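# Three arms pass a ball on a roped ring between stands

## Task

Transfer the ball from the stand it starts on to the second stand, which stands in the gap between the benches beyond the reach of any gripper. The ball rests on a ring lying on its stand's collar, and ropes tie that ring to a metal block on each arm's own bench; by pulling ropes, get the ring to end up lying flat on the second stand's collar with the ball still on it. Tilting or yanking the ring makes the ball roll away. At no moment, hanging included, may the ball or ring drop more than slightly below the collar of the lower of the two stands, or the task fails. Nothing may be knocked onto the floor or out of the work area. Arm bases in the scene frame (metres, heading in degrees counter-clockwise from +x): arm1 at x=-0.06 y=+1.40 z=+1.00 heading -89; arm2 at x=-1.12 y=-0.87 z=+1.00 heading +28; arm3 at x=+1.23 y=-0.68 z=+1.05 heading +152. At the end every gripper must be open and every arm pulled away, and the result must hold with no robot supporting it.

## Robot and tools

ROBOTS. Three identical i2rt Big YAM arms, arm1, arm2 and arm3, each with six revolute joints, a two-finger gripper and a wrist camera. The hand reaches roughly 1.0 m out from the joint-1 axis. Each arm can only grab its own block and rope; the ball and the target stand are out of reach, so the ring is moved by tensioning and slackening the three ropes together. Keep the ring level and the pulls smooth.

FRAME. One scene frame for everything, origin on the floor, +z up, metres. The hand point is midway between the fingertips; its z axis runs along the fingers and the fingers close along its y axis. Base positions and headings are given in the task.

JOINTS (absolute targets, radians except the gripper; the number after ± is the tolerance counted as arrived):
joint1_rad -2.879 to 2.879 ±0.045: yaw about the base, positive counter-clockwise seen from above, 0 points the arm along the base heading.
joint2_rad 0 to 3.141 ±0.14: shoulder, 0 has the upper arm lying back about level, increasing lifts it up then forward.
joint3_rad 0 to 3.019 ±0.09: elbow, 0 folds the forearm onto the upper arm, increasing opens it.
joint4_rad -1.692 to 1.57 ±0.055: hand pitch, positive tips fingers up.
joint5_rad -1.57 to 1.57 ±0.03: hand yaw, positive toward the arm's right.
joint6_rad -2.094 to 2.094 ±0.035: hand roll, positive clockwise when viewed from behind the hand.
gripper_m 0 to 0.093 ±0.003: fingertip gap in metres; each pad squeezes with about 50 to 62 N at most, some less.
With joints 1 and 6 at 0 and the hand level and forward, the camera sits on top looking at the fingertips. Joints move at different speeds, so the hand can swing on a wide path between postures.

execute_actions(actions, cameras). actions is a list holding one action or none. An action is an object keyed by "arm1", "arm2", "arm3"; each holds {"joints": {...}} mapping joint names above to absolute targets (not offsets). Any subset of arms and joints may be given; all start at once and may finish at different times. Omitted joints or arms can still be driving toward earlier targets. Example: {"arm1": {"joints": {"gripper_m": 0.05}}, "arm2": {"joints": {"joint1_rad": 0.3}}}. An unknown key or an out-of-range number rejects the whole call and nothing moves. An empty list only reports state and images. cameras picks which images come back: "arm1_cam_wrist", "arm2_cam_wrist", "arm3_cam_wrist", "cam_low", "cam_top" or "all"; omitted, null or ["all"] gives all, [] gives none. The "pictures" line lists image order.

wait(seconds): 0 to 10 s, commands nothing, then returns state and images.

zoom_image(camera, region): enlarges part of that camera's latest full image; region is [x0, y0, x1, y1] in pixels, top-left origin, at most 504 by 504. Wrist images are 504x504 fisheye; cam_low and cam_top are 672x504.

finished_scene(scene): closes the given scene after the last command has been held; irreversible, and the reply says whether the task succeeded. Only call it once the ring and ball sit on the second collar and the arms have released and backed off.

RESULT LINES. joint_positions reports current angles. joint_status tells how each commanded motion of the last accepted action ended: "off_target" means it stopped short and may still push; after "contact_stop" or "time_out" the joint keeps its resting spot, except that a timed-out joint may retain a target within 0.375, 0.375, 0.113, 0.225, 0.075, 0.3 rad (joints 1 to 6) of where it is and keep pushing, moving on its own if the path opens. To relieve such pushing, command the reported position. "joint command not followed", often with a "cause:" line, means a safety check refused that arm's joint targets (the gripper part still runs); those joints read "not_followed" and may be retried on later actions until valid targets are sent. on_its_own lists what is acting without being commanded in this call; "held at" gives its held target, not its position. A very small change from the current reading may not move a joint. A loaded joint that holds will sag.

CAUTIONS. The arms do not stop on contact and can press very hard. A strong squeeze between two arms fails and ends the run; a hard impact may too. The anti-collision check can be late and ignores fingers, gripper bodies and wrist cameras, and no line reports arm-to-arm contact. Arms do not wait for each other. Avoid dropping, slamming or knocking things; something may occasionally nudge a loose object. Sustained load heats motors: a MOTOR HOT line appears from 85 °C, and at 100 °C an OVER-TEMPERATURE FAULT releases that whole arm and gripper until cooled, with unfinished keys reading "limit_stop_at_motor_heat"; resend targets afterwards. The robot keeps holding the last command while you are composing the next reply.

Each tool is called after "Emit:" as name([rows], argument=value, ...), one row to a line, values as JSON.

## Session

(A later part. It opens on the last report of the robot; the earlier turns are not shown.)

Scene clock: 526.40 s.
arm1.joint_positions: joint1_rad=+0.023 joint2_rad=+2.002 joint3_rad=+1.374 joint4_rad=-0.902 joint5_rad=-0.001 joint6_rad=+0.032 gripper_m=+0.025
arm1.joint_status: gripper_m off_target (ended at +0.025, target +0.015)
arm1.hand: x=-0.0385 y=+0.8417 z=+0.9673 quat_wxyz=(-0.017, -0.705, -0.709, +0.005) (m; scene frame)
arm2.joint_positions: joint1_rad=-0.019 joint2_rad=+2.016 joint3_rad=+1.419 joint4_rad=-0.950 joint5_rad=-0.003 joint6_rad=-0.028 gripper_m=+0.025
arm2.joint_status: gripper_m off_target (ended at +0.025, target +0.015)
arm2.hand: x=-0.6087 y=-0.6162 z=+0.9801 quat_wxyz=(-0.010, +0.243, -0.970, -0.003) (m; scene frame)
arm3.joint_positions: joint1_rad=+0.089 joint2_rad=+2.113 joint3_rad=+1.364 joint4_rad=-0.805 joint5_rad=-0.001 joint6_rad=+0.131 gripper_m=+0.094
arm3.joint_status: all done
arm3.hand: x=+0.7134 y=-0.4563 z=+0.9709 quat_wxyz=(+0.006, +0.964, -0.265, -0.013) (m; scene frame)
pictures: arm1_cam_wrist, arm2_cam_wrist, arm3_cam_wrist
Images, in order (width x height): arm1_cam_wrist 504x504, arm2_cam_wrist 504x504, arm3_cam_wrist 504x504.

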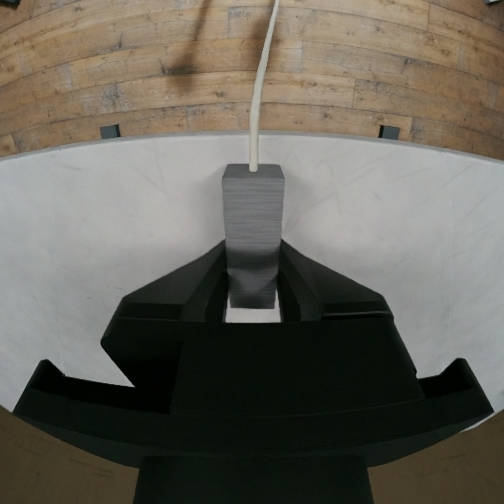

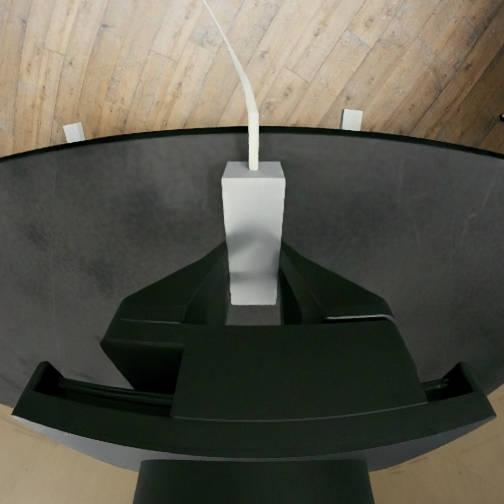

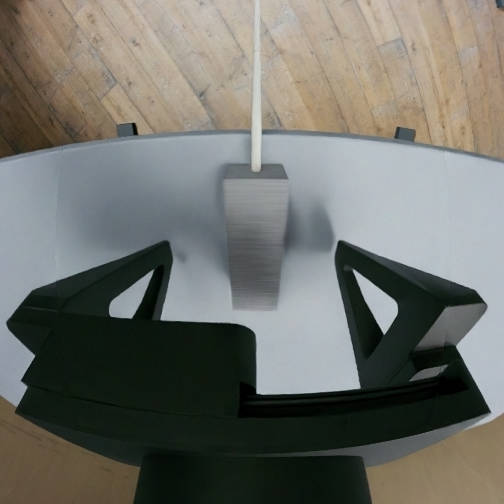

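Emit:
execute_actions([
  {"arm3":{"joints":{"gripper_m":0.015}}},
], cameras=["arm3_cam_wrist","cam_low","cam_top"])

Scene clock: 532.70 s.
arm1.joint_positions: joint1_rad=+0.023 joint2_rad=+2.002 joint3_rad=+1.374 joint4_rad=-0.902 joint5_rad=-0.001 joint6_rad=+0.032 gripper_m=+0.025
arm1.joint_status: not commanded
arm1.hand: x=-0.0385 y=+0.8417 z=+0.9673 quat_wxyz=(-0.017, -0.705, -0.709, +0.005) (m; scene frame)
arm2.joint_positions: joint1_rad=-0.019 joint2_rad=+2.016 joint3_rad=+1.419 joint4_rad=-0.950 joint5_rad=-0.003 joint6_rad=-0.028 gripper_m=+0.025
arm2.joint_status: not commanded
arm2.hand: x=-0.6087 y=-0.6162 z=+0.9801 quat_wxyz=(-0.010, +0.243, -0.970, -0.003) (m; scene frame)
arm3.joint_positions: joint1_rad=+0.089 joint2_rad=+2.113 joint3_rad=+1.364 joint4_rad=-0.804 joint5_rad=+0.000 joint6_rad=+0.132 gripper_m=+0.025
arm3.joint_status: gripper_m off_target (ended at +0.025, target +0.015)
arm3.hand: x=+0.7132 y=-0.4562 z=+0.9709 quat_wxyz=(+0.005, +0.964, -0.265, -0.014) (m; scene frame)
pictures: arm3_cam_wrist, cam_low, cam_top
Images, in order (width x height): arm3_cam_wrist 504x504, cam_low 672x504, cam_top 672x504.

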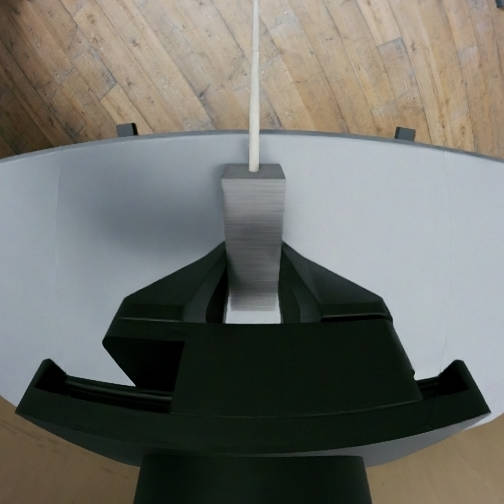

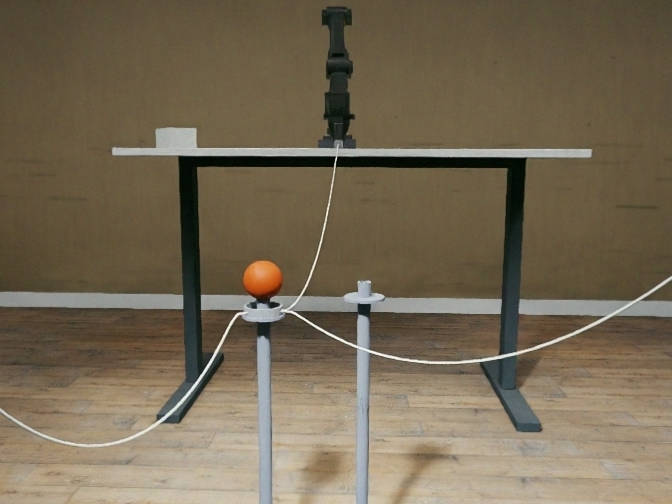

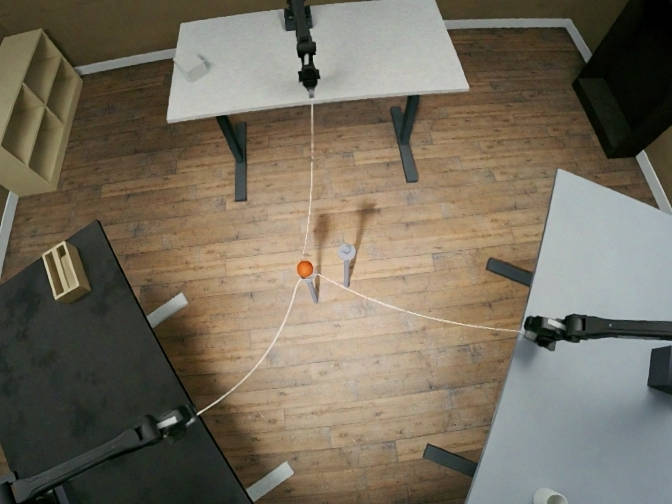

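Emit:
execute_actions([
  {"arm1":{"joints":{"joint2_rad":1.86}},"arm2":{"joints":{"joint2_rad":1.88}},"arm3":{"joints":{"joint3_rad":1.65,"joint4_rad":-0.88}}},
], cameras=["arm1_cam_wrist","arm3_cam_wrist","cam_low"])

Scene clock: 653.97 s.
arm1.joint_positions: joint1_rad=+0.023 joint2_rad=+1.868 joint3_rad=+1.363 joint4_rad=-0.902 joint5_rad=-0.001 joint6_rad=+0.032 gripper_m=+0.025
arm1.joint_status: all done
arm1.hand: x=-0.0392 y=+0.8301 z=+1.0364 quat_wxyz=(-0.062, -0.703, -0.707, +0.047) (m; scene frame)
arm2.joint_positions: joint1_rad=-0.019 joint2_rad=+1.869 joint3_rad=+1.408 joint4_rad=-0.950 joint5_rad=-0.003 joint6_rad=-0.028 gripper_m=+0.025
arm2.joint_status: all done
arm2.hand: x=-0.5982 y=-0.6109 z=+1.0574 quat_wxyz=(-0.076, +0.242, -0.967, -0.018) (m; scene frame)
arm3.joint_positions: joint1_rad=+0.089 joint2_rad=+2.122 joint3_rad=+1.626 joint4_rad=-0.875 joint5_rad=+0.000 joint6_rad=+0.132 gripper_m=+0.025
arm3.joint_status: all done
arm3.hand: x=+0.6195 y=-0.4147 z=+1.0527 quat_wxyz=(-0.007, +0.959, -0.265, -0.104) (m; scene frame)
pictures: arm1_cam_wrist, arm3_cam_wrist, cam_low
Images, in order (width x height): arm1_cam_wrist 504x504, arm3_cam_wrist 504x504, cam_low 672x504.

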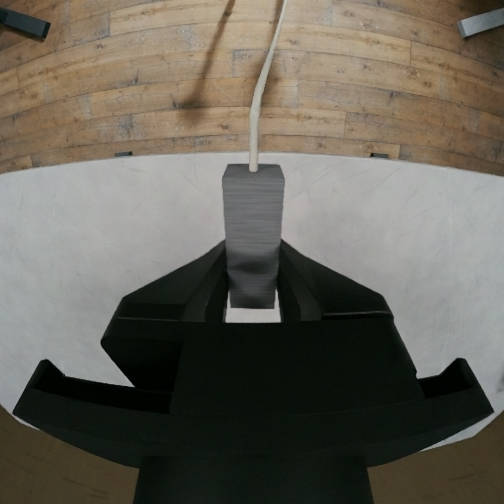

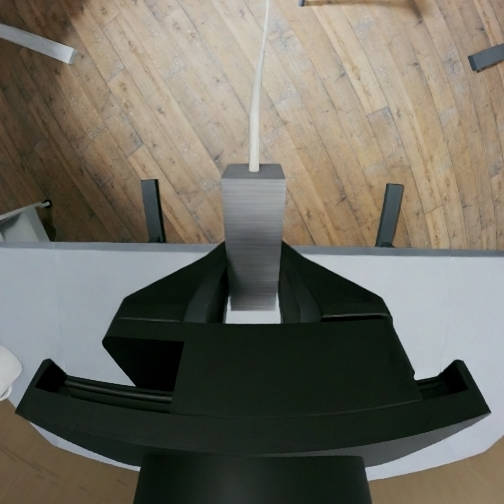

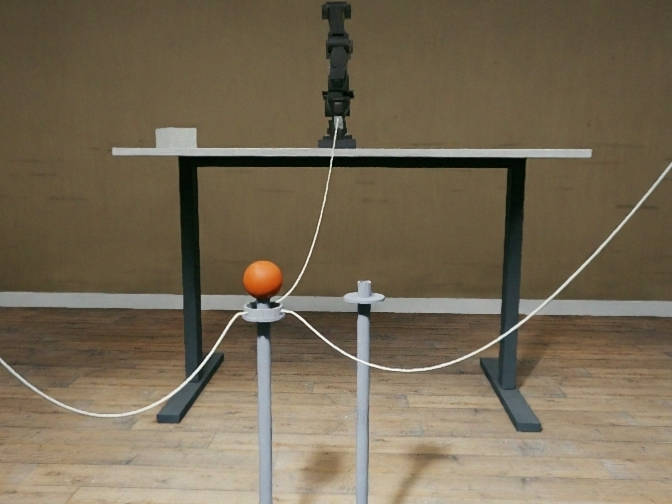

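Emit:
execute_actions([
  {"arm1":{"joints":{"joint1_rad":-0.372,"joint2_rad":1.692,"joint3_rad":1.522,"joint4_rad":-1.305,"joint6_rad":-0.447}},"arm2":{"joints":{"joint1_rad":0.3,"joint2_rad":1.62,"joint3_rad":1.33,"joint4_rad":-1.1,"joint6_rad":0.2}},"arm3":{"joints":{"joint1_rad":0.0,"joint2_rad":2.09,"joint3_rad":1.82,"joint4_rad":-1.12,"joint6_rad":-0.06}}},
], cameras=["cam_low"])

Scene clock: 677.73 s.
arm1.joint_positions: joint1_rad=-0.377 joint2_rad=+1.704 joint3_rad=+1.490 joint4_rad=-1.285 joint5_rad=-0.001 joint6_rad=-0.438 gripper_m=+0.025
arm1.joint_status: all done
arm1.hand: x=-0.2504 y=+0.9045 z=+1.1592 quat_wxyz=(-0.017, -0.679, -0.733, +0.024) (m; scene frame)
arm2.joint_positions: joint1_rad=+0.296 joint2_rad=+1.616 joint3_rad=+1.324 joint4_rad=-1.093 joint5_rad=-0.002 joint6_rad=+0.193 gripper_m=+0.025
arm2.joint_status: all done
arm2.hand: x=-0.7471 y=-0.5057 z=+1.1519 quat_wxyz=(-0.080, +0.287, -0.954, -0.043) (m; scene frame)
arm3.joint_positions: joint1_rad=-0.009 joint2_rad=+2.107 joint3_rad=+1.781 joint4_rad=-1.111 joint5_rad=+0.001 joint6_rad=-0.051 gripper_m=+0.025
arm3.joint_status: all done
arm3.hand: x=+0.6442 y=-0.3527 z=+1.1121 quat_wxyz=(-0.012, +0.972, -0.224, -0.069) (m; scene frame)
pictures: cam_low
Images, in order (width x height): cam_low 672x504.

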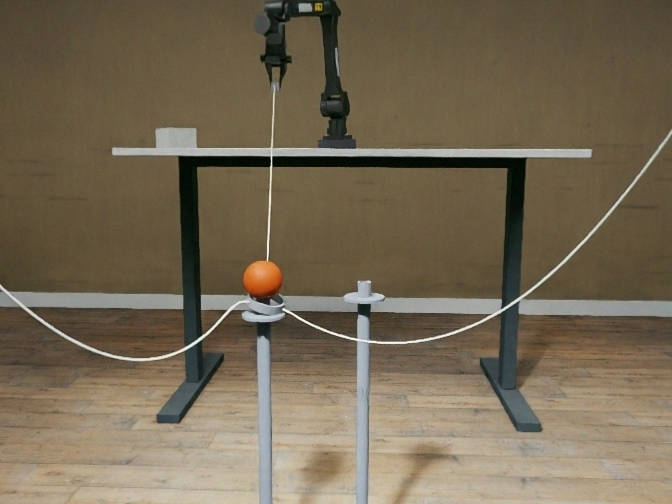

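Emit:
zoom_image(camera="cam_low", region=[200, 240, 330, 350])

Emit:
execute_actions(actions=[])

Region (200, 240, 330, 350) of cam_low's 672x504 image, scaled by 3.877, with more detail than that image has; it fills the top 426 rows of this view, and the rest is white.

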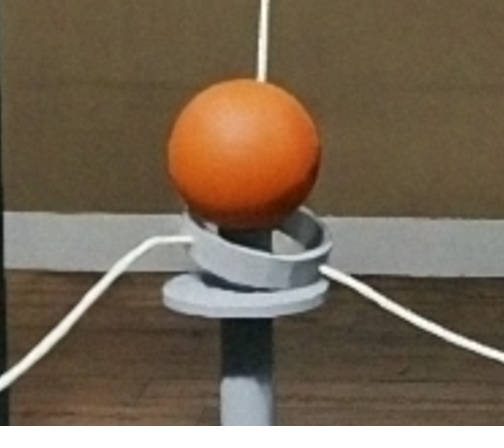

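Scene clock: 684.43 s.
arm1.joint_positions: joint1_rad=-0.377 joint2_rad=+1.704 joint3_rad=+1.490 joint4_rad=-1.285 joint5_rad=-0.001 joint6_rad=-0.438 gripper_m=+0.025
arm1.joint_status: all done
arm1.hand: x=-0.2504 y=+0.9045 z=+1.1592 quat_wxyz=(-0.016, -0.679, -0.733, +0.024) (m; scene frame)
arm2.joint_positions: joint1_rad=+0.296 joint2_rad=+1.616 joint3_rad=+1.324 joint4_rad=-1.093 joint5_rad=-0.002 joint6_rad=+0.193 gripper_m=+0.025
arm2.joint_status: all done
arm2.hand: x=-0.7471 y=-0.5057 z=+1.1519 quat_wxyz=(-0.080, +0.287, -0.954, -0.043) (m; scene frame)
arm3.joint_positions: joint1_rad=-0.009 joint2_rad=+2.107 joint3_rad=+1.781 joint4_rad=-1.111 joint5_rad=+0.001 joint6_rad=-0.051 gripper_m=+0.025
arm3.joint_status: all done
arm3.hand: x=+0.6442 y=-0.3527 z=+1.1121 quat_wxyz=(-0.012, +0.972, -0.224, -0.069) (m; scene frame)
pictures: arm1_cam_wrist, arm2_cam_wrist, arm3_cam_wrist, cam_low, cam_top
Images, in order (width x height): arm1_cam_wrist 504x504, arm2_cam_wrist 504x504, arm3_cam_wrist 504x504, cam_low 672x504, cam_top 672x504.

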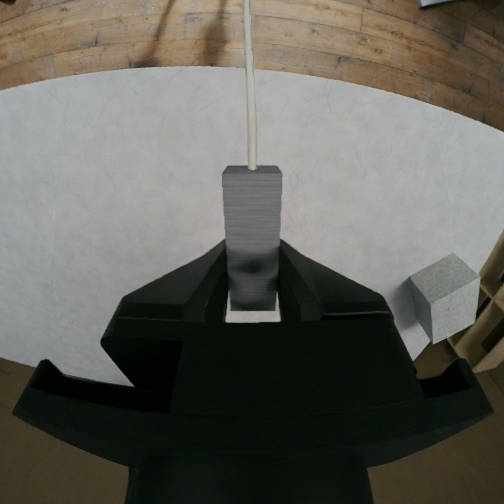

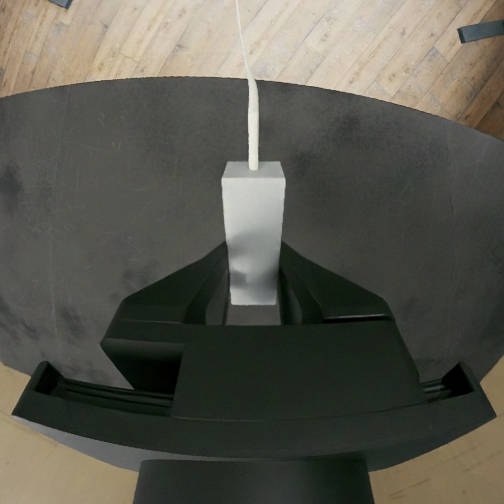

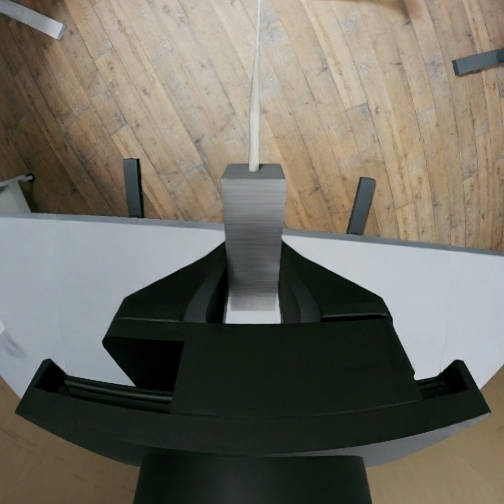

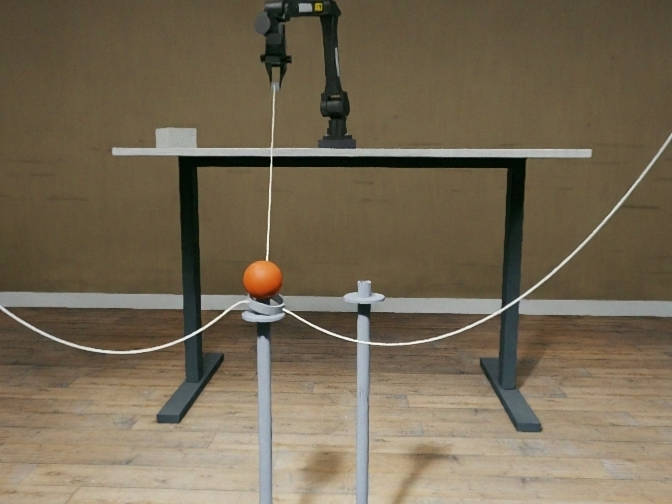

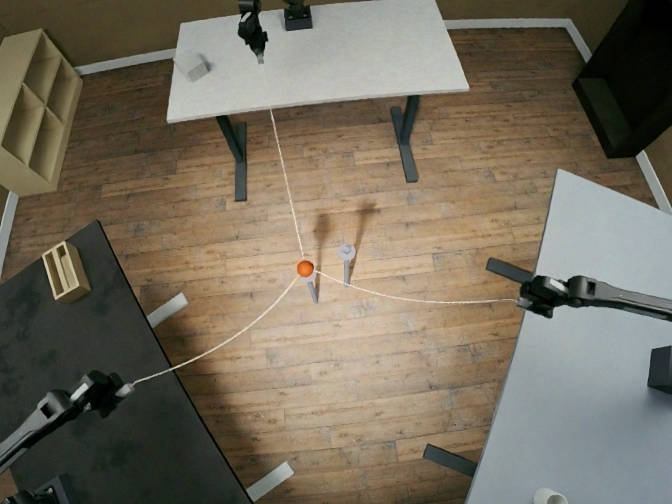

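Emit:
execute_actions([
  {"arm1":{"joints":{"joint4_rad":-1.12}}},
], cameras=["cam_low"])

Emit:
zoom_image(camera="cam_low", region=[200, 240, 330, 350])

Scene clock: 704.80 s.
arm1.joint_positions: joint1_rad=-0.377 joint2_rad=+1.704 joint3_rad=+1.490 joint4_rad=-1.141 joint5_rad=-0.001 joint6_rad=-0.439 gripper_m=+0.025
arm1.joint_status: all done
arm1.hand: x=-0.2629 y=+0.8716 z=+1.1638 quat_wxyz=(-0.044, -0.676, -0.730, +0.091) (m; scene frame)
arm2.joint_positions: joint1_rad=+0.296 joint2_rad=+1.616 joint3_rad=+1.324 joint4_rad=-1.093 joint5_rad=-0.002 joint6_rad=+0.193 gripper_m=+0.025
arm2.joint_status: not commanded
arm2.hand: x=-0.7471 y=-0.5057 z=+1.1519 quat_wxyz=(-0.080, +0.287, -0.954, -0.043) (m; scene frame)
arm3.joint_positions: joint1_rad=-0.009 joint2_rad=+2.107 joint3_rad=+1.781 joint4_rad=-1.111 joint5_rad=+0.001 joint6_rad=-0.051 gripper_m=+0.025
arm3.joint_status: not commanded
arm3.hand: x=+0.6442 y=-0.3527 z=+1.1121 quat_wxyz=(-0.012, +0.972, -0.224, -0.069) (m; scene frame)
pictures: cam_low
Images, in order (width x height): cam_low 672x504.

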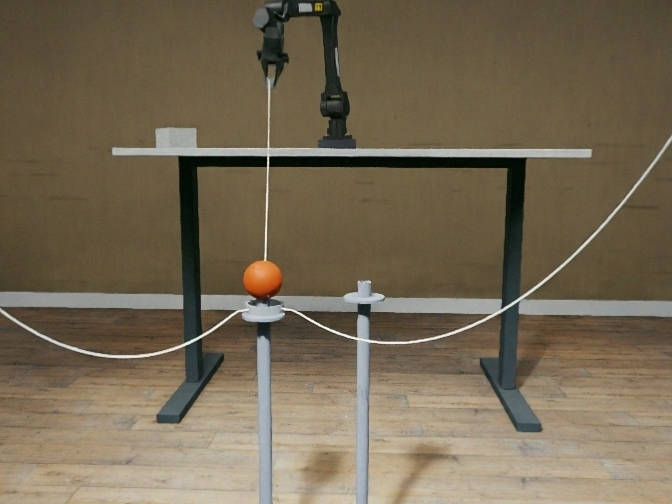

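Region (200, 240, 330, 350) of cam_low's 672x504 image, scaled by 3.877, with more detail than that image has; it fills the top 426 rows of this view, and the rest is white.

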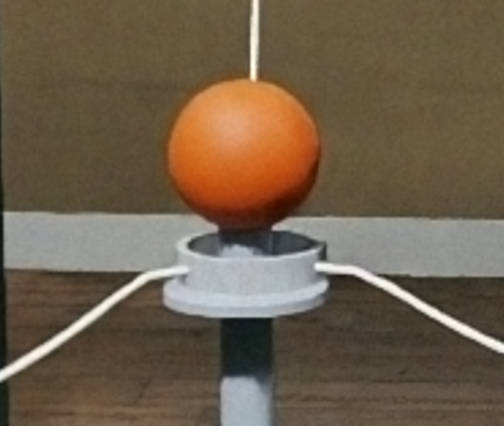

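Emit:
execute_actions([
  {"arm1":{"joints":{"joint1_rad":-0.33,"joint2_rad":1.747,"joint3_rad":1.43,"joint6_rad":-0.41}},"arm2":{"joints":{"joint1_rad":0.577,"joint2_rad":1.361,"joint3_rad":1.04,"joint4_rad":-1.135,"joint6_rad":0.447}},"arm3":{"joints":{"joint2_rad":1.897,"joint3_rad":1.607,"joint4_rad":-1.151}}},
], cameras=["cam_low","cam_top"])

Emit:
zoom_image(camera="cam_low", region=[200, 240, 330, 350])

Scene clock: 789.43 s.
arm1.joint_positions: joint1_rad=-0.336 joint2_rad=+1.763 joint3_rad=+1.414 joint4_rad=-1.135 joint5_rad=-0.001 joint6_rad=-0.419 gripper_m=+0.025
arm1.joint_status: all done
arm1.hand: x=-0.2323 y=+0.8876 z=+1.1024 quat_wxyz=(-0.021, -0.671, -0.741, +0.031) (m; scene frame)
arm2.joint_positions: joint1_rad=+0.580 joint2_rad=+1.353 joint3_rad=+1.052 joint4_rad=-1.132 joint5_rad=-0.001 joint6_rad=+0.439 gripper_m=+0.025
arm2.joint_status: all done
arm2.hand: x=-0.9188 y=-0.5160 z=+1.1563 quat_wxyz=(-0.048, +0.305, -0.950, -0.046) (m; scene frame)
arm3.joint_positions: joint1_rad=-0.009 joint2_rad=+1.904 joint3_rad=+1.599 joint4_rad=-1.146 joint5_rad=+0.001 joint6_rad=-0.051 gripper_m=+0.025
arm3.joint_status: all done
arm3.hand: x=+0.7014 y=-0.3834 z=+1.1638 quat_wxyz=(-0.011, +0.972, -0.224, -0.063) (m; scene frame)
pictures: cam_low, cam_top
Images, in order (width x height): cam_low 672x504, cam_top 672x504.

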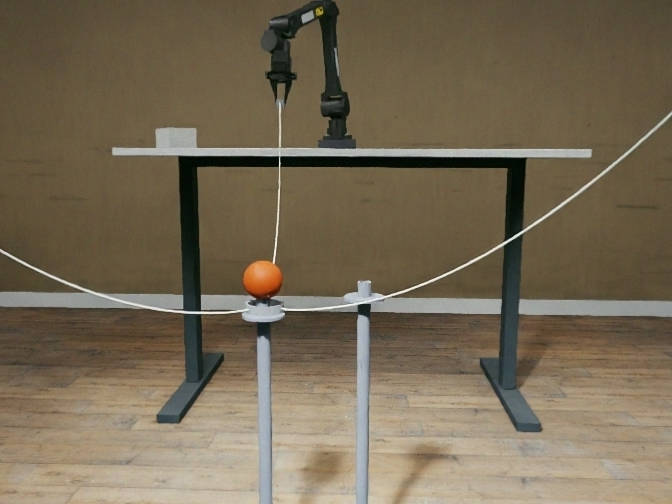

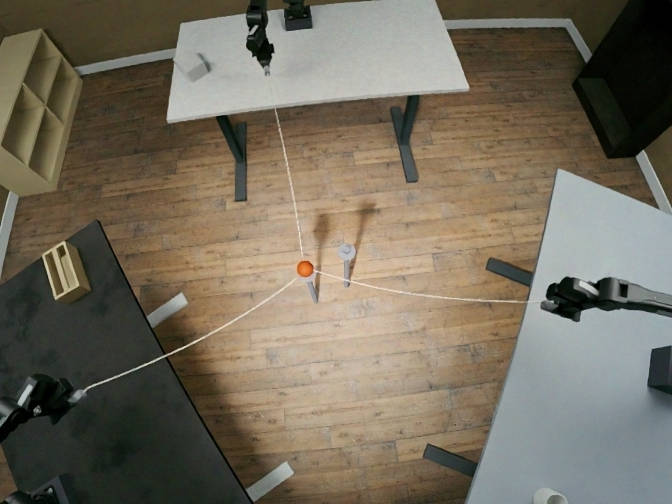

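Region (200, 240, 330, 350) of cam_low's 672x504 image, scaled by 3.877, with more detail than that image has; it fills the top 426 rows of this view, and the rest is white.

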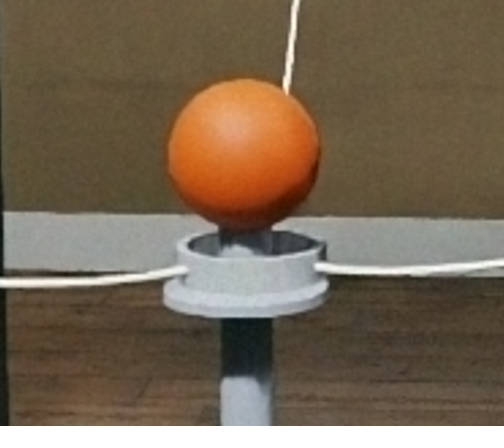

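Emit:
execute_actions([
  {"arm1":{"joints":{"joint3_rad":1.492,"joint4_rad":-1.223}},"arm2":{"joints":{"joint4_rad":-1.229}},"arm3":{"joints":{"joint4_rad":-1.234}}},
], cameras=["cam_low"])

Emit:
zoom_image(camera="cam_low", region=[200, 240, 330, 350])

Scene clock: 830.67 s.
arm1.joint_positions: joint1_rad=-0.336 joint2_rad=+1.763 joint3_rad=+1.426 joint4_rad=-1.209 joint5_rad=-0.001 joint6_rad=-0.419 gripper_m=+0.025
arm1.joint_status: all done
arm1.hand: x=-0.2281 y=+0.9003 z=+1.1063 quat_wxyz=(-0.008, -0.671, -0.741, +0.003) (m; scene frame)
arm2.joint_positions: joint1_rad=+0.580 joint2_rad=+1.353 joint3_rad=+1.052 joint4_rad=-1.221 joint5_rad=-0.001 joint6_rad=+0.440 gripper_m=+0.025
arm2.joint_status: all done
arm2.hand: x=-0.9294 y=-0.5349 z=+1.1544 quat_wxyz=(-0.016, +0.306, -0.952, -0.016) (m; scene frame)
arm3.joint_positions: joint1_rad=-0.009 joint2_rad=+1.904 joint3_rad=+1.599 joint4_rad=-1.225 joint5_rad=+0.001 joint6_rad=-0.051 gripper_m=+0.025
arm3.joint_status: all done
arm3.hand: x=+0.7182 y=-0.3927 z=+1.1622 quat_wxyz=(+0.000, +0.974, -0.224, -0.025) (m; scene frame)
pictures: cam_low
Images, in order (width x height): cam_low 672x504.

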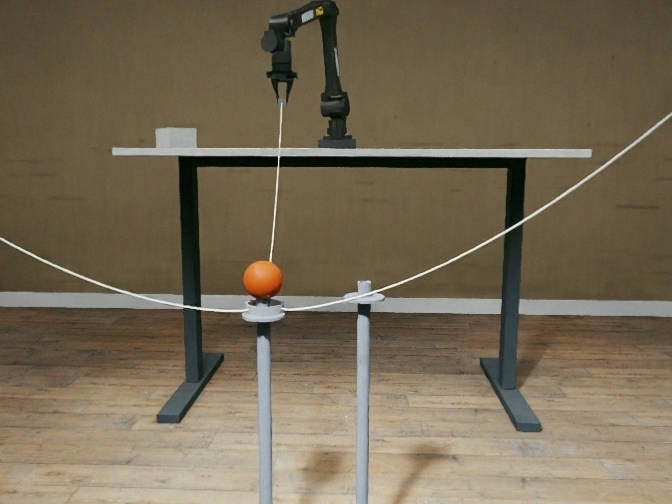

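Region (200, 240, 330, 350) of cam_low's 672x504 image, scaled by 3.877, with more detail than that image has; it fills the top 426 rows of this view, and the rest is white.

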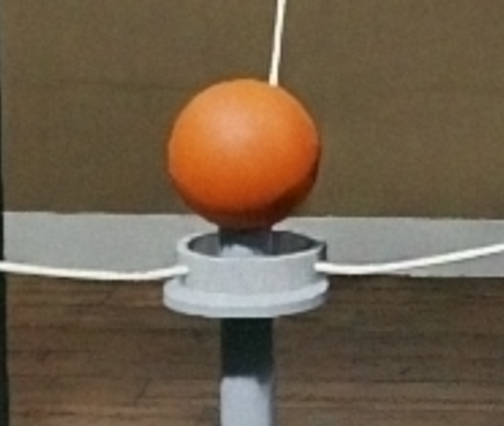

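Emit:
execute_actions(actions=[], cameras=["cam_low"])

Emit:
zoom_image(camera="cam_low", region=[270, 100, 672, 330])

Emit:
zoom_image(camera="cam_low", region=[0, 200, 280, 340])

Scene clock: 839.43 s.
arm1.joint_positions: joint1_rad=-0.336 joint2_rad=+1.763 joint3_rad=+1.426 joint4_rad=-1.209 joint5_rad=-0.001 joint6_rad=-0.419 gripper_m=+0.025
arm1.joint_status: all done
arm1.hand: x=-0.2281 y=+0.9003 z=+1.1063 quat_wxyz=(-0.008, -0.671, -0.741, +0.003) (m; scene frame)
arm2.joint_positions: joint1_rad=+0.580 joint2_rad=+1.353 joint3_rad=+1.052 joint4_rad=-1.221 joint5_rad=-0.001 joint6_rad=+0.440 gripper_m=+0.025
arm2.joint_status: all done
arm2.hand: x=-0.9294 y=-0.5349 z=+1.1544 quat_wxyz=(-0.016, +0.306, -0.952, -0.016) (m; scene frame)
arm3.joint_positions: joint1_rad=-0.009 joint2_rad=+1.904 joint3_rad=+1.599 joint4_rad=-1.225 joint5_rad=+0.001 joint6_rad=-0.051 gripper_m=+0.025
arm3.joint_status: all done
arm3.hand: x=+0.7182 y=-0.3927 z=+1.1622 quat_wxyz=(+0.000, +0.974, -0.224, -0.025) (m; scene frame)
pictures: cam_low
Images, in order (width x height): cam_low 672x504.

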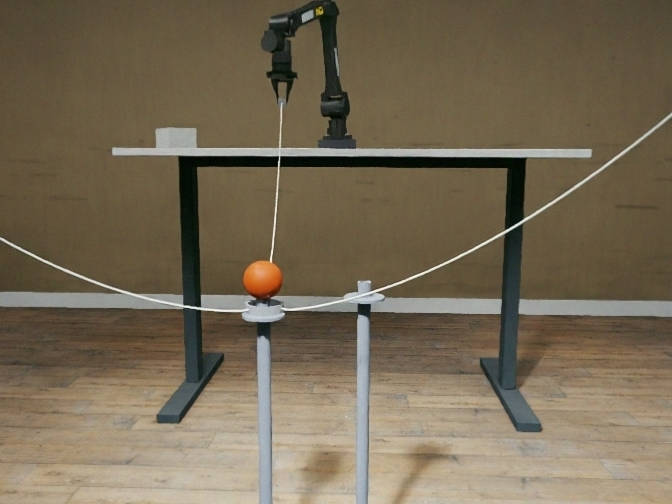

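Region (270, 100, 672, 330) of cam_low's 672x504 image, scaled by 1.254, with more detail than that image has; it fills the top 288 rows of this view, and the rest is white.

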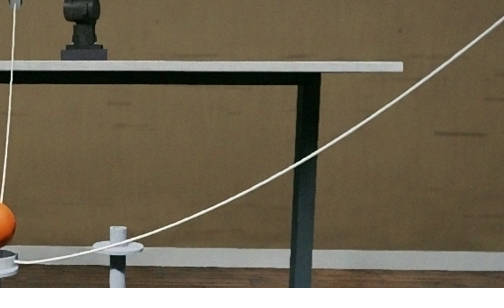

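Region (0, 200, 280, 340) of cam_low's 672x504 image, scaled by 1.800, with more detail than that image has.

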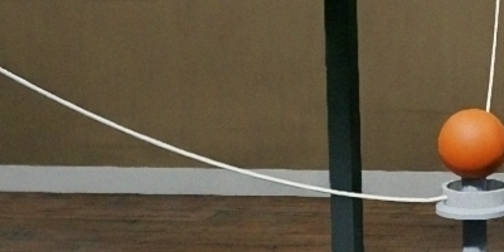

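Emit:
execute_actions([
  {"arm2":{"joints":{"joint1_rad":0.63,"joint2_rad":1.216,"joint3_rad":0.913,"joint4_rad":-1.156,"joint6_rad":0.50}},"arm3":{"joints":{"joint4_rad":-1.287}}},
], cameras=["cam_low"])

Emit:
zoom_image(camera="cam_low", region=[200, 240, 330, 350])

Scene clock: 891.20 s.
arm1.joint_positions: joint1_rad=-0.336 joint2_rad=+1.763 joint3_rad=+1.426 joint4_rad=-1.209 joint5_rad=-0.001 joint6_rad=-0.419 gripper_m=+0.025
arm1.joint_status: not commanded
arm1.hand: x=-0.2281 y=+0.9004 z=+1.1063 quat_wxyz=(-0.008, -0.671, -0.741, +0.003) (m; scene frame)
arm2.joint_positions: joint1_rad=+0.630 joint2_rad=+1.214 joint3_rad=+0.921 joint4_rad=-1.164 joint5_rad=-0.001 joint6_rad=+0.493 gripper_m=+0.025
arm2.joint_status: all done
arm2.hand: x=-0.9623 y=-0.5585 z=+1.1531 quat_wxyz=(-0.038, +0.304, -0.951, -0.040) (m; scene frame)
arm3.joint_positions: joint1_rad=-0.009 joint2_rad=+1.904 joint3_rad=+1.599 joint4_rad=-1.277 joint5_rad=+0.001 joint6_rad=-0.051 gripper_m=+0.025
arm3.joint_status: all done
arm3.hand: x=+0.7295 y=-0.3989 z=+1.1619 quat_wxyz=(+0.007, +0.974, -0.224, +0.000) (m; scene frame)
pictures: cam_low
Images, in order (width x height): cam_low 672x504.

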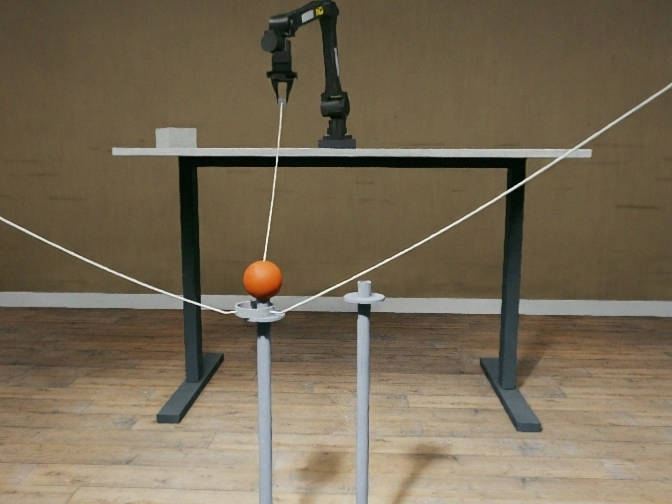

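Region (200, 240, 330, 350) of cam_low's 672x504 image, scaled by 3.877, with more detail than that image has; it fills the top 426 rows of this view, and the rest is white.

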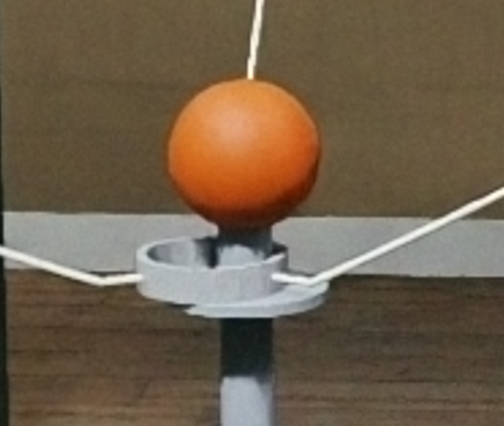

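Emit:
execute_actions([
  {"arm2":{"joints":{"joint4_rad":-1.085}}},
], cameras=["cam_low","cam_top"])

Emit:
zoom_image(camera="cam_low", region=[200, 240, 330, 350])

Emit:
zoom_image(camera="cam_top", region=[265, 225, 365, 315])

Scene clock: 898.43 s.
arm1.joint_positions: joint1_rad=-0.336 joint2_rad=+1.763 joint3_rad=+1.426 joint4_rad=-1.209 joint5_rad=-0.001 joint6_rad=-0.419 gripper_m=+0.025
arm1.joint_status: not commanded
arm1.hand: x=-0.2281 y=+0.9004 z=+1.1063 quat_wxyz=(-0.008, -0.671, -0.741, +0.003) (m; scene frame)
arm2.joint_positions: joint1_rad=+0.630 joint2_rad=+1.214 joint3_rad=+0.921 joint4_rad=-1.096 joint5_rad=-0.001 joint6_rad=+0.493 gripper_m=+0.025
arm2.joint_status: all done
arm2.hand: x=-0.9551 y=-0.5438 z=+1.1554 quat_wxyz=(-0.061, +0.303, -0.949, -0.064) (m; scene frame)
arm3.joint_positions: joint1_rad=-0.009 joint2_rad=+1.904 joint3_rad=+1.599 joint4_rad=-1.277 joint5_rad=+0.001 joint6_rad=-0.051 gripper_m=+0.025
arm3.joint_status: not commanded
arm3.hand: x=+0.7295 y=-0.3989 z=+1.1619 quat_wxyz=(+0.007, +0.974, -0.224, +0.000) (m; scene frame)
pictures: cam_low, cam_top
Images, in order (width x height): cam_low 672x504, cam_top 672x504.

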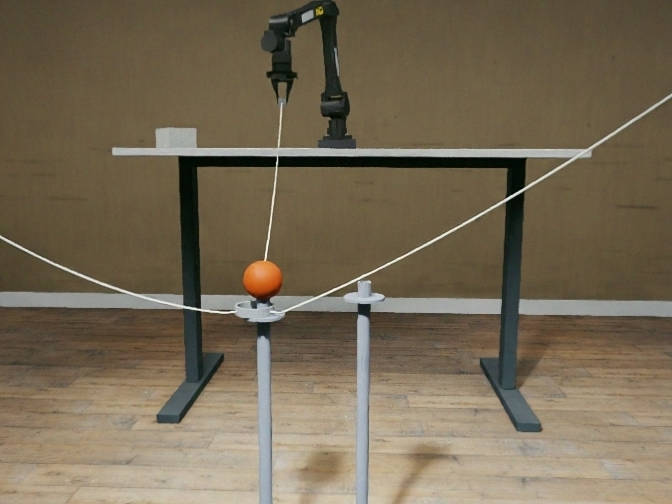

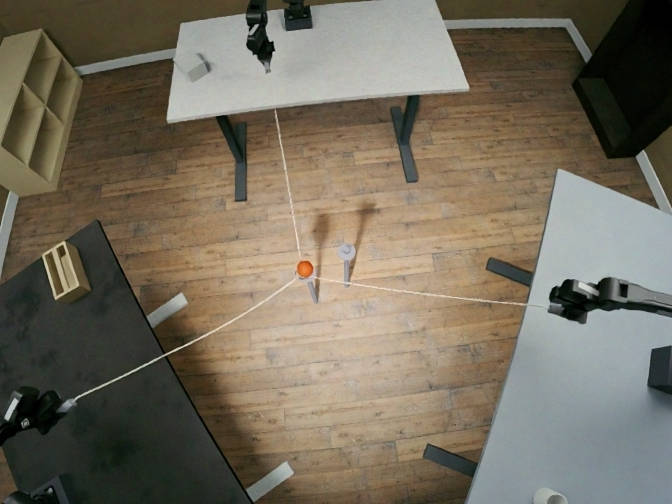

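Region (200, 240, 330, 350) of cam_low's 672x504 image, scaled by 3.877, with more detail than that image has; it fills the top 426 rows of this view, and the rest is white.

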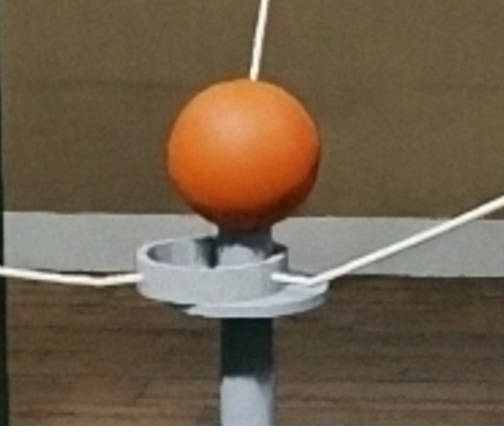

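Region (265, 225, 365, 315) of cam_top's 672x504 image, scaled by 5.040, with more detail than that image has; it fills the top 454 rows of this view, and the rest is white.

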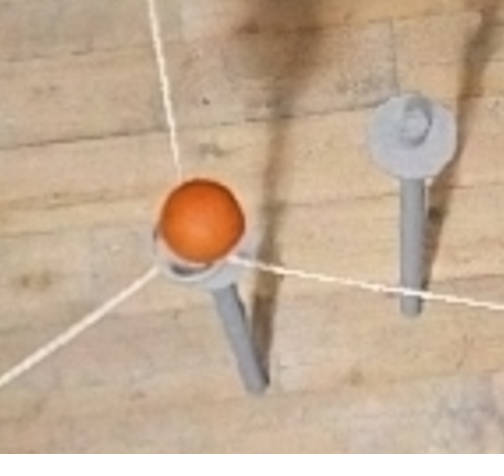

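Emit:
execute_actions(actions=[], cameras=["cam_low"])

Emit:
zoom_image(camera="cam_low", region=[270, 80, 672, 330])

Emit:
zoom_image(camera="cam_low", region=[0, 200, 280, 340])

Scene clock: 909.90 s.
arm1.joint_positions: joint1_rad=-0.336 joint2_rad=+1.763 joint3_rad=+1.426 joint4_rad=-1.209 joint5_rad=-0.001 joint6_rad=-0.419 gripper_m=+0.025
arm1.joint_status: not commanded
arm1.hand: x=-0.2281 y=+0.9004 z=+1.1063 quat_wxyz=(-0.008, -0.671, -0.741, +0.003) (m; scene frame)
arm2.joint_positions: joint1_rad=+0.630 joint2_rad=+1.214 joint3_rad=+0.921 joint4_rad=-1.096 joint5_rad=-0.001 joint6_rad=+0.493 gripper_m=+0.025
arm2.joint_status: all done
arm2.hand: x=-0.9551 y=-0.5438 z=+1.1554 quat_wxyz=(-0.061, +0.303, -0.949, -0.064) (m; scene frame)
arm3.joint_positions: joint1_rad=-0.009 joint2_rad=+1.904 joint3_rad=+1.599 joint4_rad=-1.277 joint5_rad=+0.001 joint6_rad=-0.051 gripper_m=+0.025
arm3.joint_status: not commanded
arm3.hand: x=+0.7295 y=-0.3989 z=+1.1619 quat_wxyz=(+0.007, +0.974, -0.224, +0.000) (m; scene frame)
pictures: cam_low
Images, in order (width x height): cam_low 672x504.

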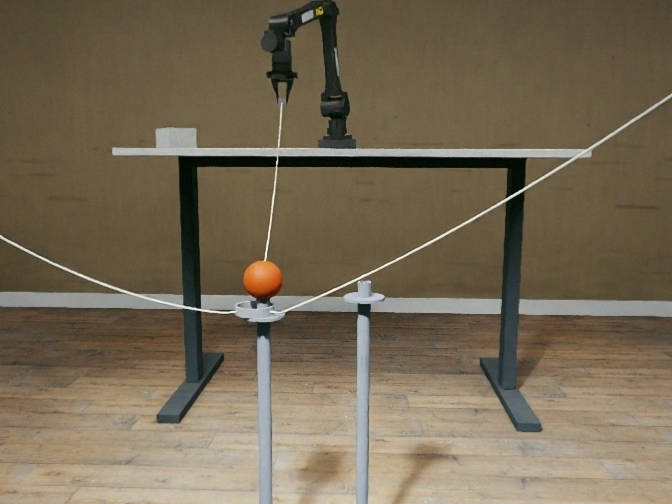

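Region (270, 80, 672, 330) of cam_low's 672x504 image, scaled by 1.254, with more detail than that image has; it fills the top 313 rows of this view, and the rest is white.

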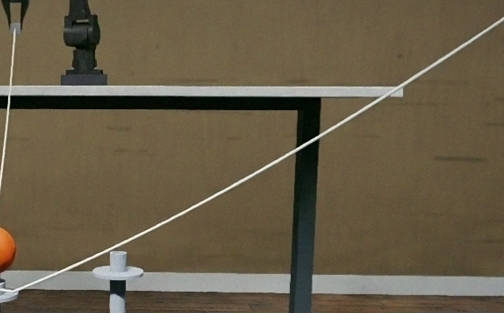

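Region (0, 200, 280, 340) of cam_low's 672x504 image, scaled by 1.800, with more detail than that image has.

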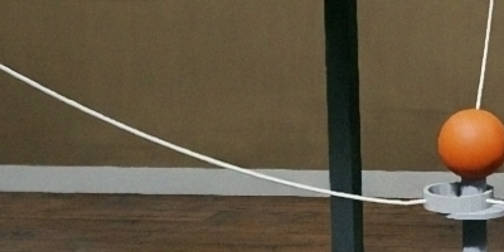

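Emit:
execute_actions([
  {"arm3":{"joints":{"joint4_rad":-1.326}}},
], cameras=["cam_low","cam_top"])

Emit:
zoom_image(camera="cam_low", region=[200, 240, 330, 350])

Emit:
zoom_image(camera="cam_top", region=[265, 225, 365, 315])

Scene clock: 943.43 s.
arm1.joint_positions: joint1_rad=-0.336 joint2_rad=+1.763 joint3_rad=+1.426 joint4_rad=-1.209 joint5_rad=-0.001 joint6_rad=-0.419 gripper_m=+0.025
arm1.joint_status: not commanded
arm1.hand: x=-0.2281 y=+0.9004 z=+1.1063 quat_wxyz=(-0.008, -0.671, -0.741, +0.003) (m; scene frame)
arm2.joint_positions: joint1_rad=+0.630 joint2_rad=+1.214 joint3_rad=+0.921 joint4_rad=-1.096 joint5_rad=-0.001 joint6_rad=+0.493 gripper_m=+0.025
arm2.joint_status: not commanded
arm2.hand: x=-0.9551 y=-0.5438 z=+1.1554 quat_wxyz=(-0.061, +0.303, -0.949, -0.064) (m; scene frame)
arm3.joint_positions: joint1_rad=-0.009 joint2_rad=+1.904 joint3_rad=+1.599 joint4_rad=-1.312 joint5_rad=+0.001 joint6_rad=-0.051 gripper_m=+0.025
arm3.joint_status: all done
arm3.hand: x=+0.7371 y=-0.4031 z=+1.1621 quat_wxyz=(+0.012, +0.974, -0.224, +0.017) (m; scene frame)
pictures: cam_low, cam_top
Images, in order (width x height): cam_low 672x504, cam_top 672x504.

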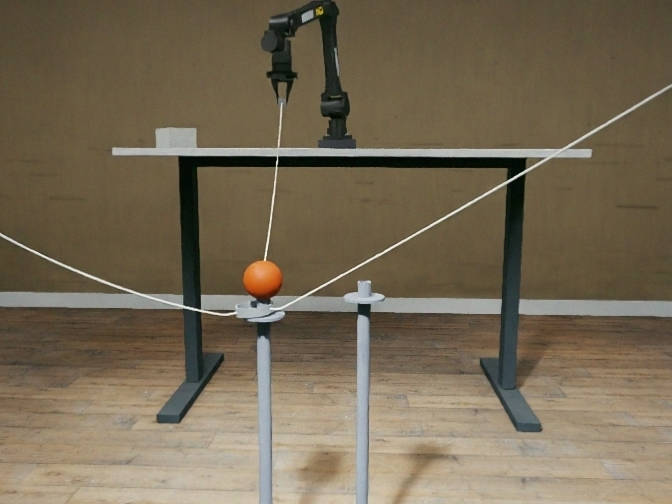

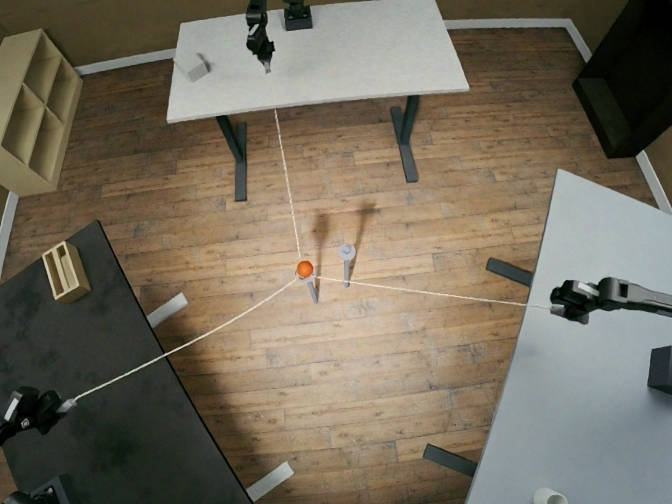

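Region (200, 240, 330, 350) of cam_low's 672x504 image, scaled by 3.877, with more detail than that image has; it fills the top 426 rows of this view, and the rest is white.

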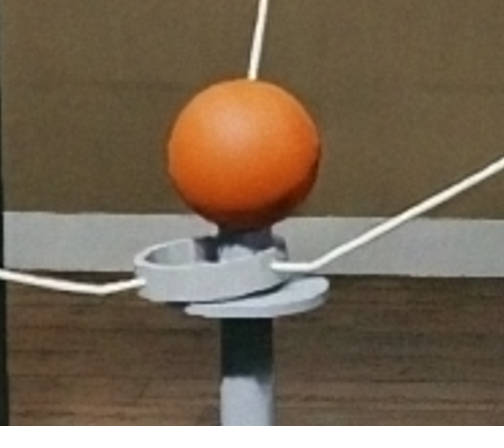

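Region (265, 225, 365, 315) of cam_top's 672x504 image, scaled by 5.040, with more detail than that image has; it fills the top 454 rows of this view, and the rest is white.

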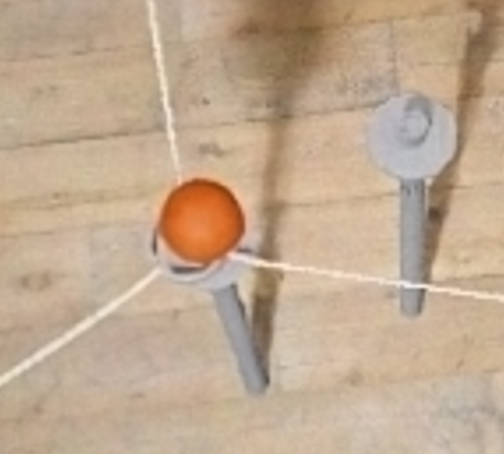

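Emit:
execute_actions(actions=[])

Scene clock: 978.73 s.
arm1.joint_positions: joint1_rad=-0.336 joint2_rad=+1.763 joint3_rad=+1.426 joint4_rad=-1.209 joint5_rad=-0.001 joint6_rad=-0.419 gripper_m=+0.025
arm1.joint_status: not commanded
arm1.hand: x=-0.2281 y=+0.9004 z=+1.1063 quat_wxyz=(-0.008, -0.671, -0.741, +0.003) (m; scene frame)
arm2.joint_positions: joint1_rad=+0.630 joint2_rad=+1.214 joint3_rad=+0.921 joint4_rad=-1.096 joint5_rad=-0.001 joint6_rad=+0.493 gripper_m=+0.025
arm2.joint_status: not commanded
arm2.hand: x=-0.9551 y=-0.5438 z=+1.1554 quat_wxyz=(-0.061, +0.303, -0.949, -0.064) (m; scene frame)
arm3.joint_positions: joint1_rad=-0.009 joint2_rad=+1.904 joint3_rad=+1.599 joint4_rad=-1.312 joint5_rad=+0.001 joint6_rad=-0.051 gripper_m=+0.025
arm3.joint_status: all done
arm3.hand: x=+0.7371 y=-0.4031 z=+1.1621 quat_wxyz=(+0.012, +0.974, -0.224, +0.017) (m; scene frame)
pictures: arm1_cam_wrist, arm2_cam_wrist, arm3_cam_wrist, cam_low, cam_top
Images, in order (width x height): arm1_cam_wrist 504x504, arm2_cam_wrist 504x504, arm3_cam_wrist 504x504, cam_low 672x504, cam_top 672x504.

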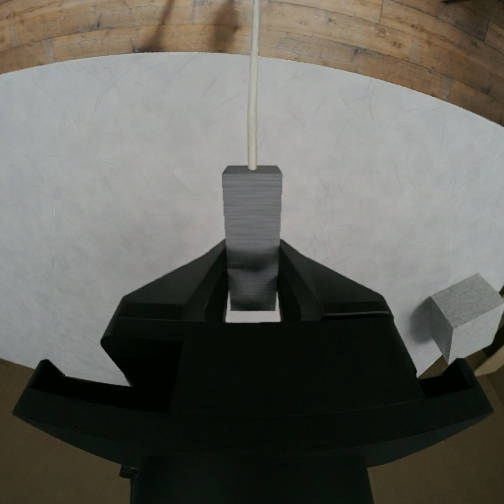

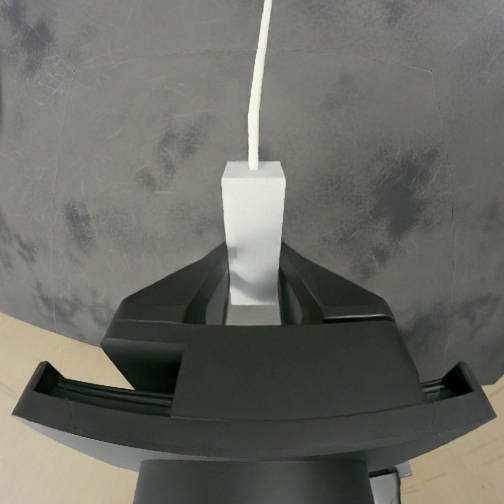

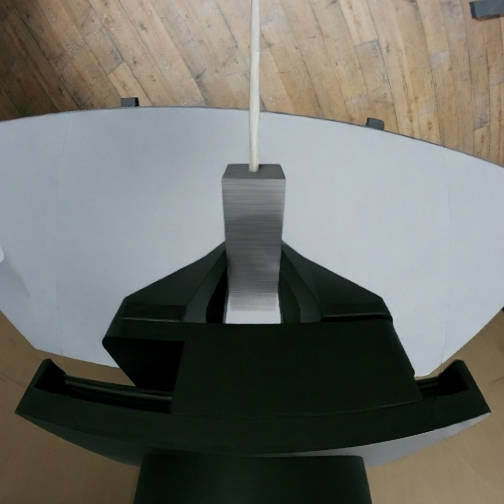

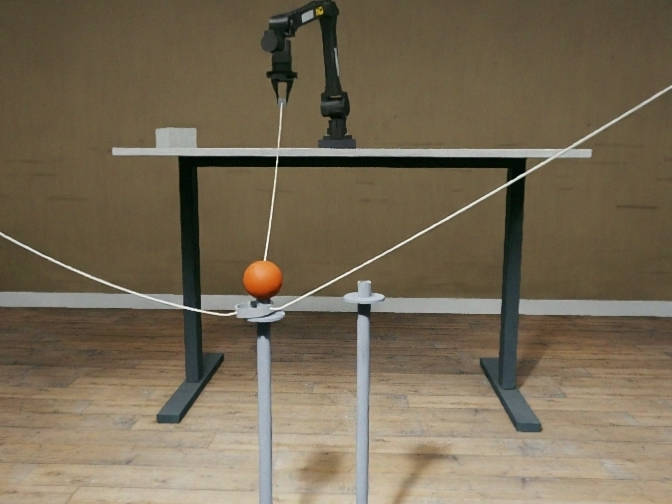

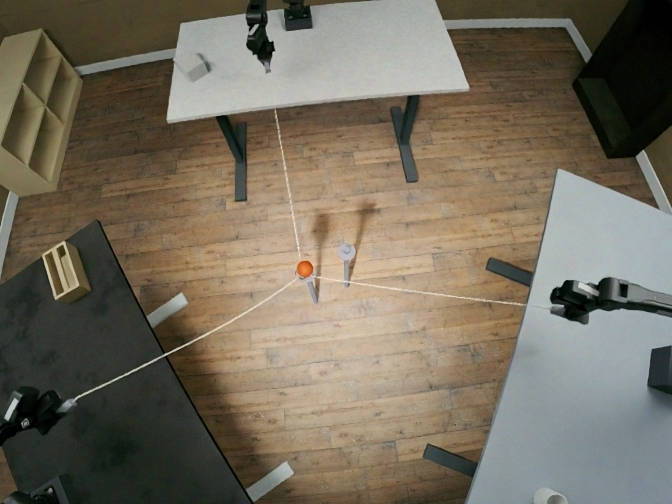

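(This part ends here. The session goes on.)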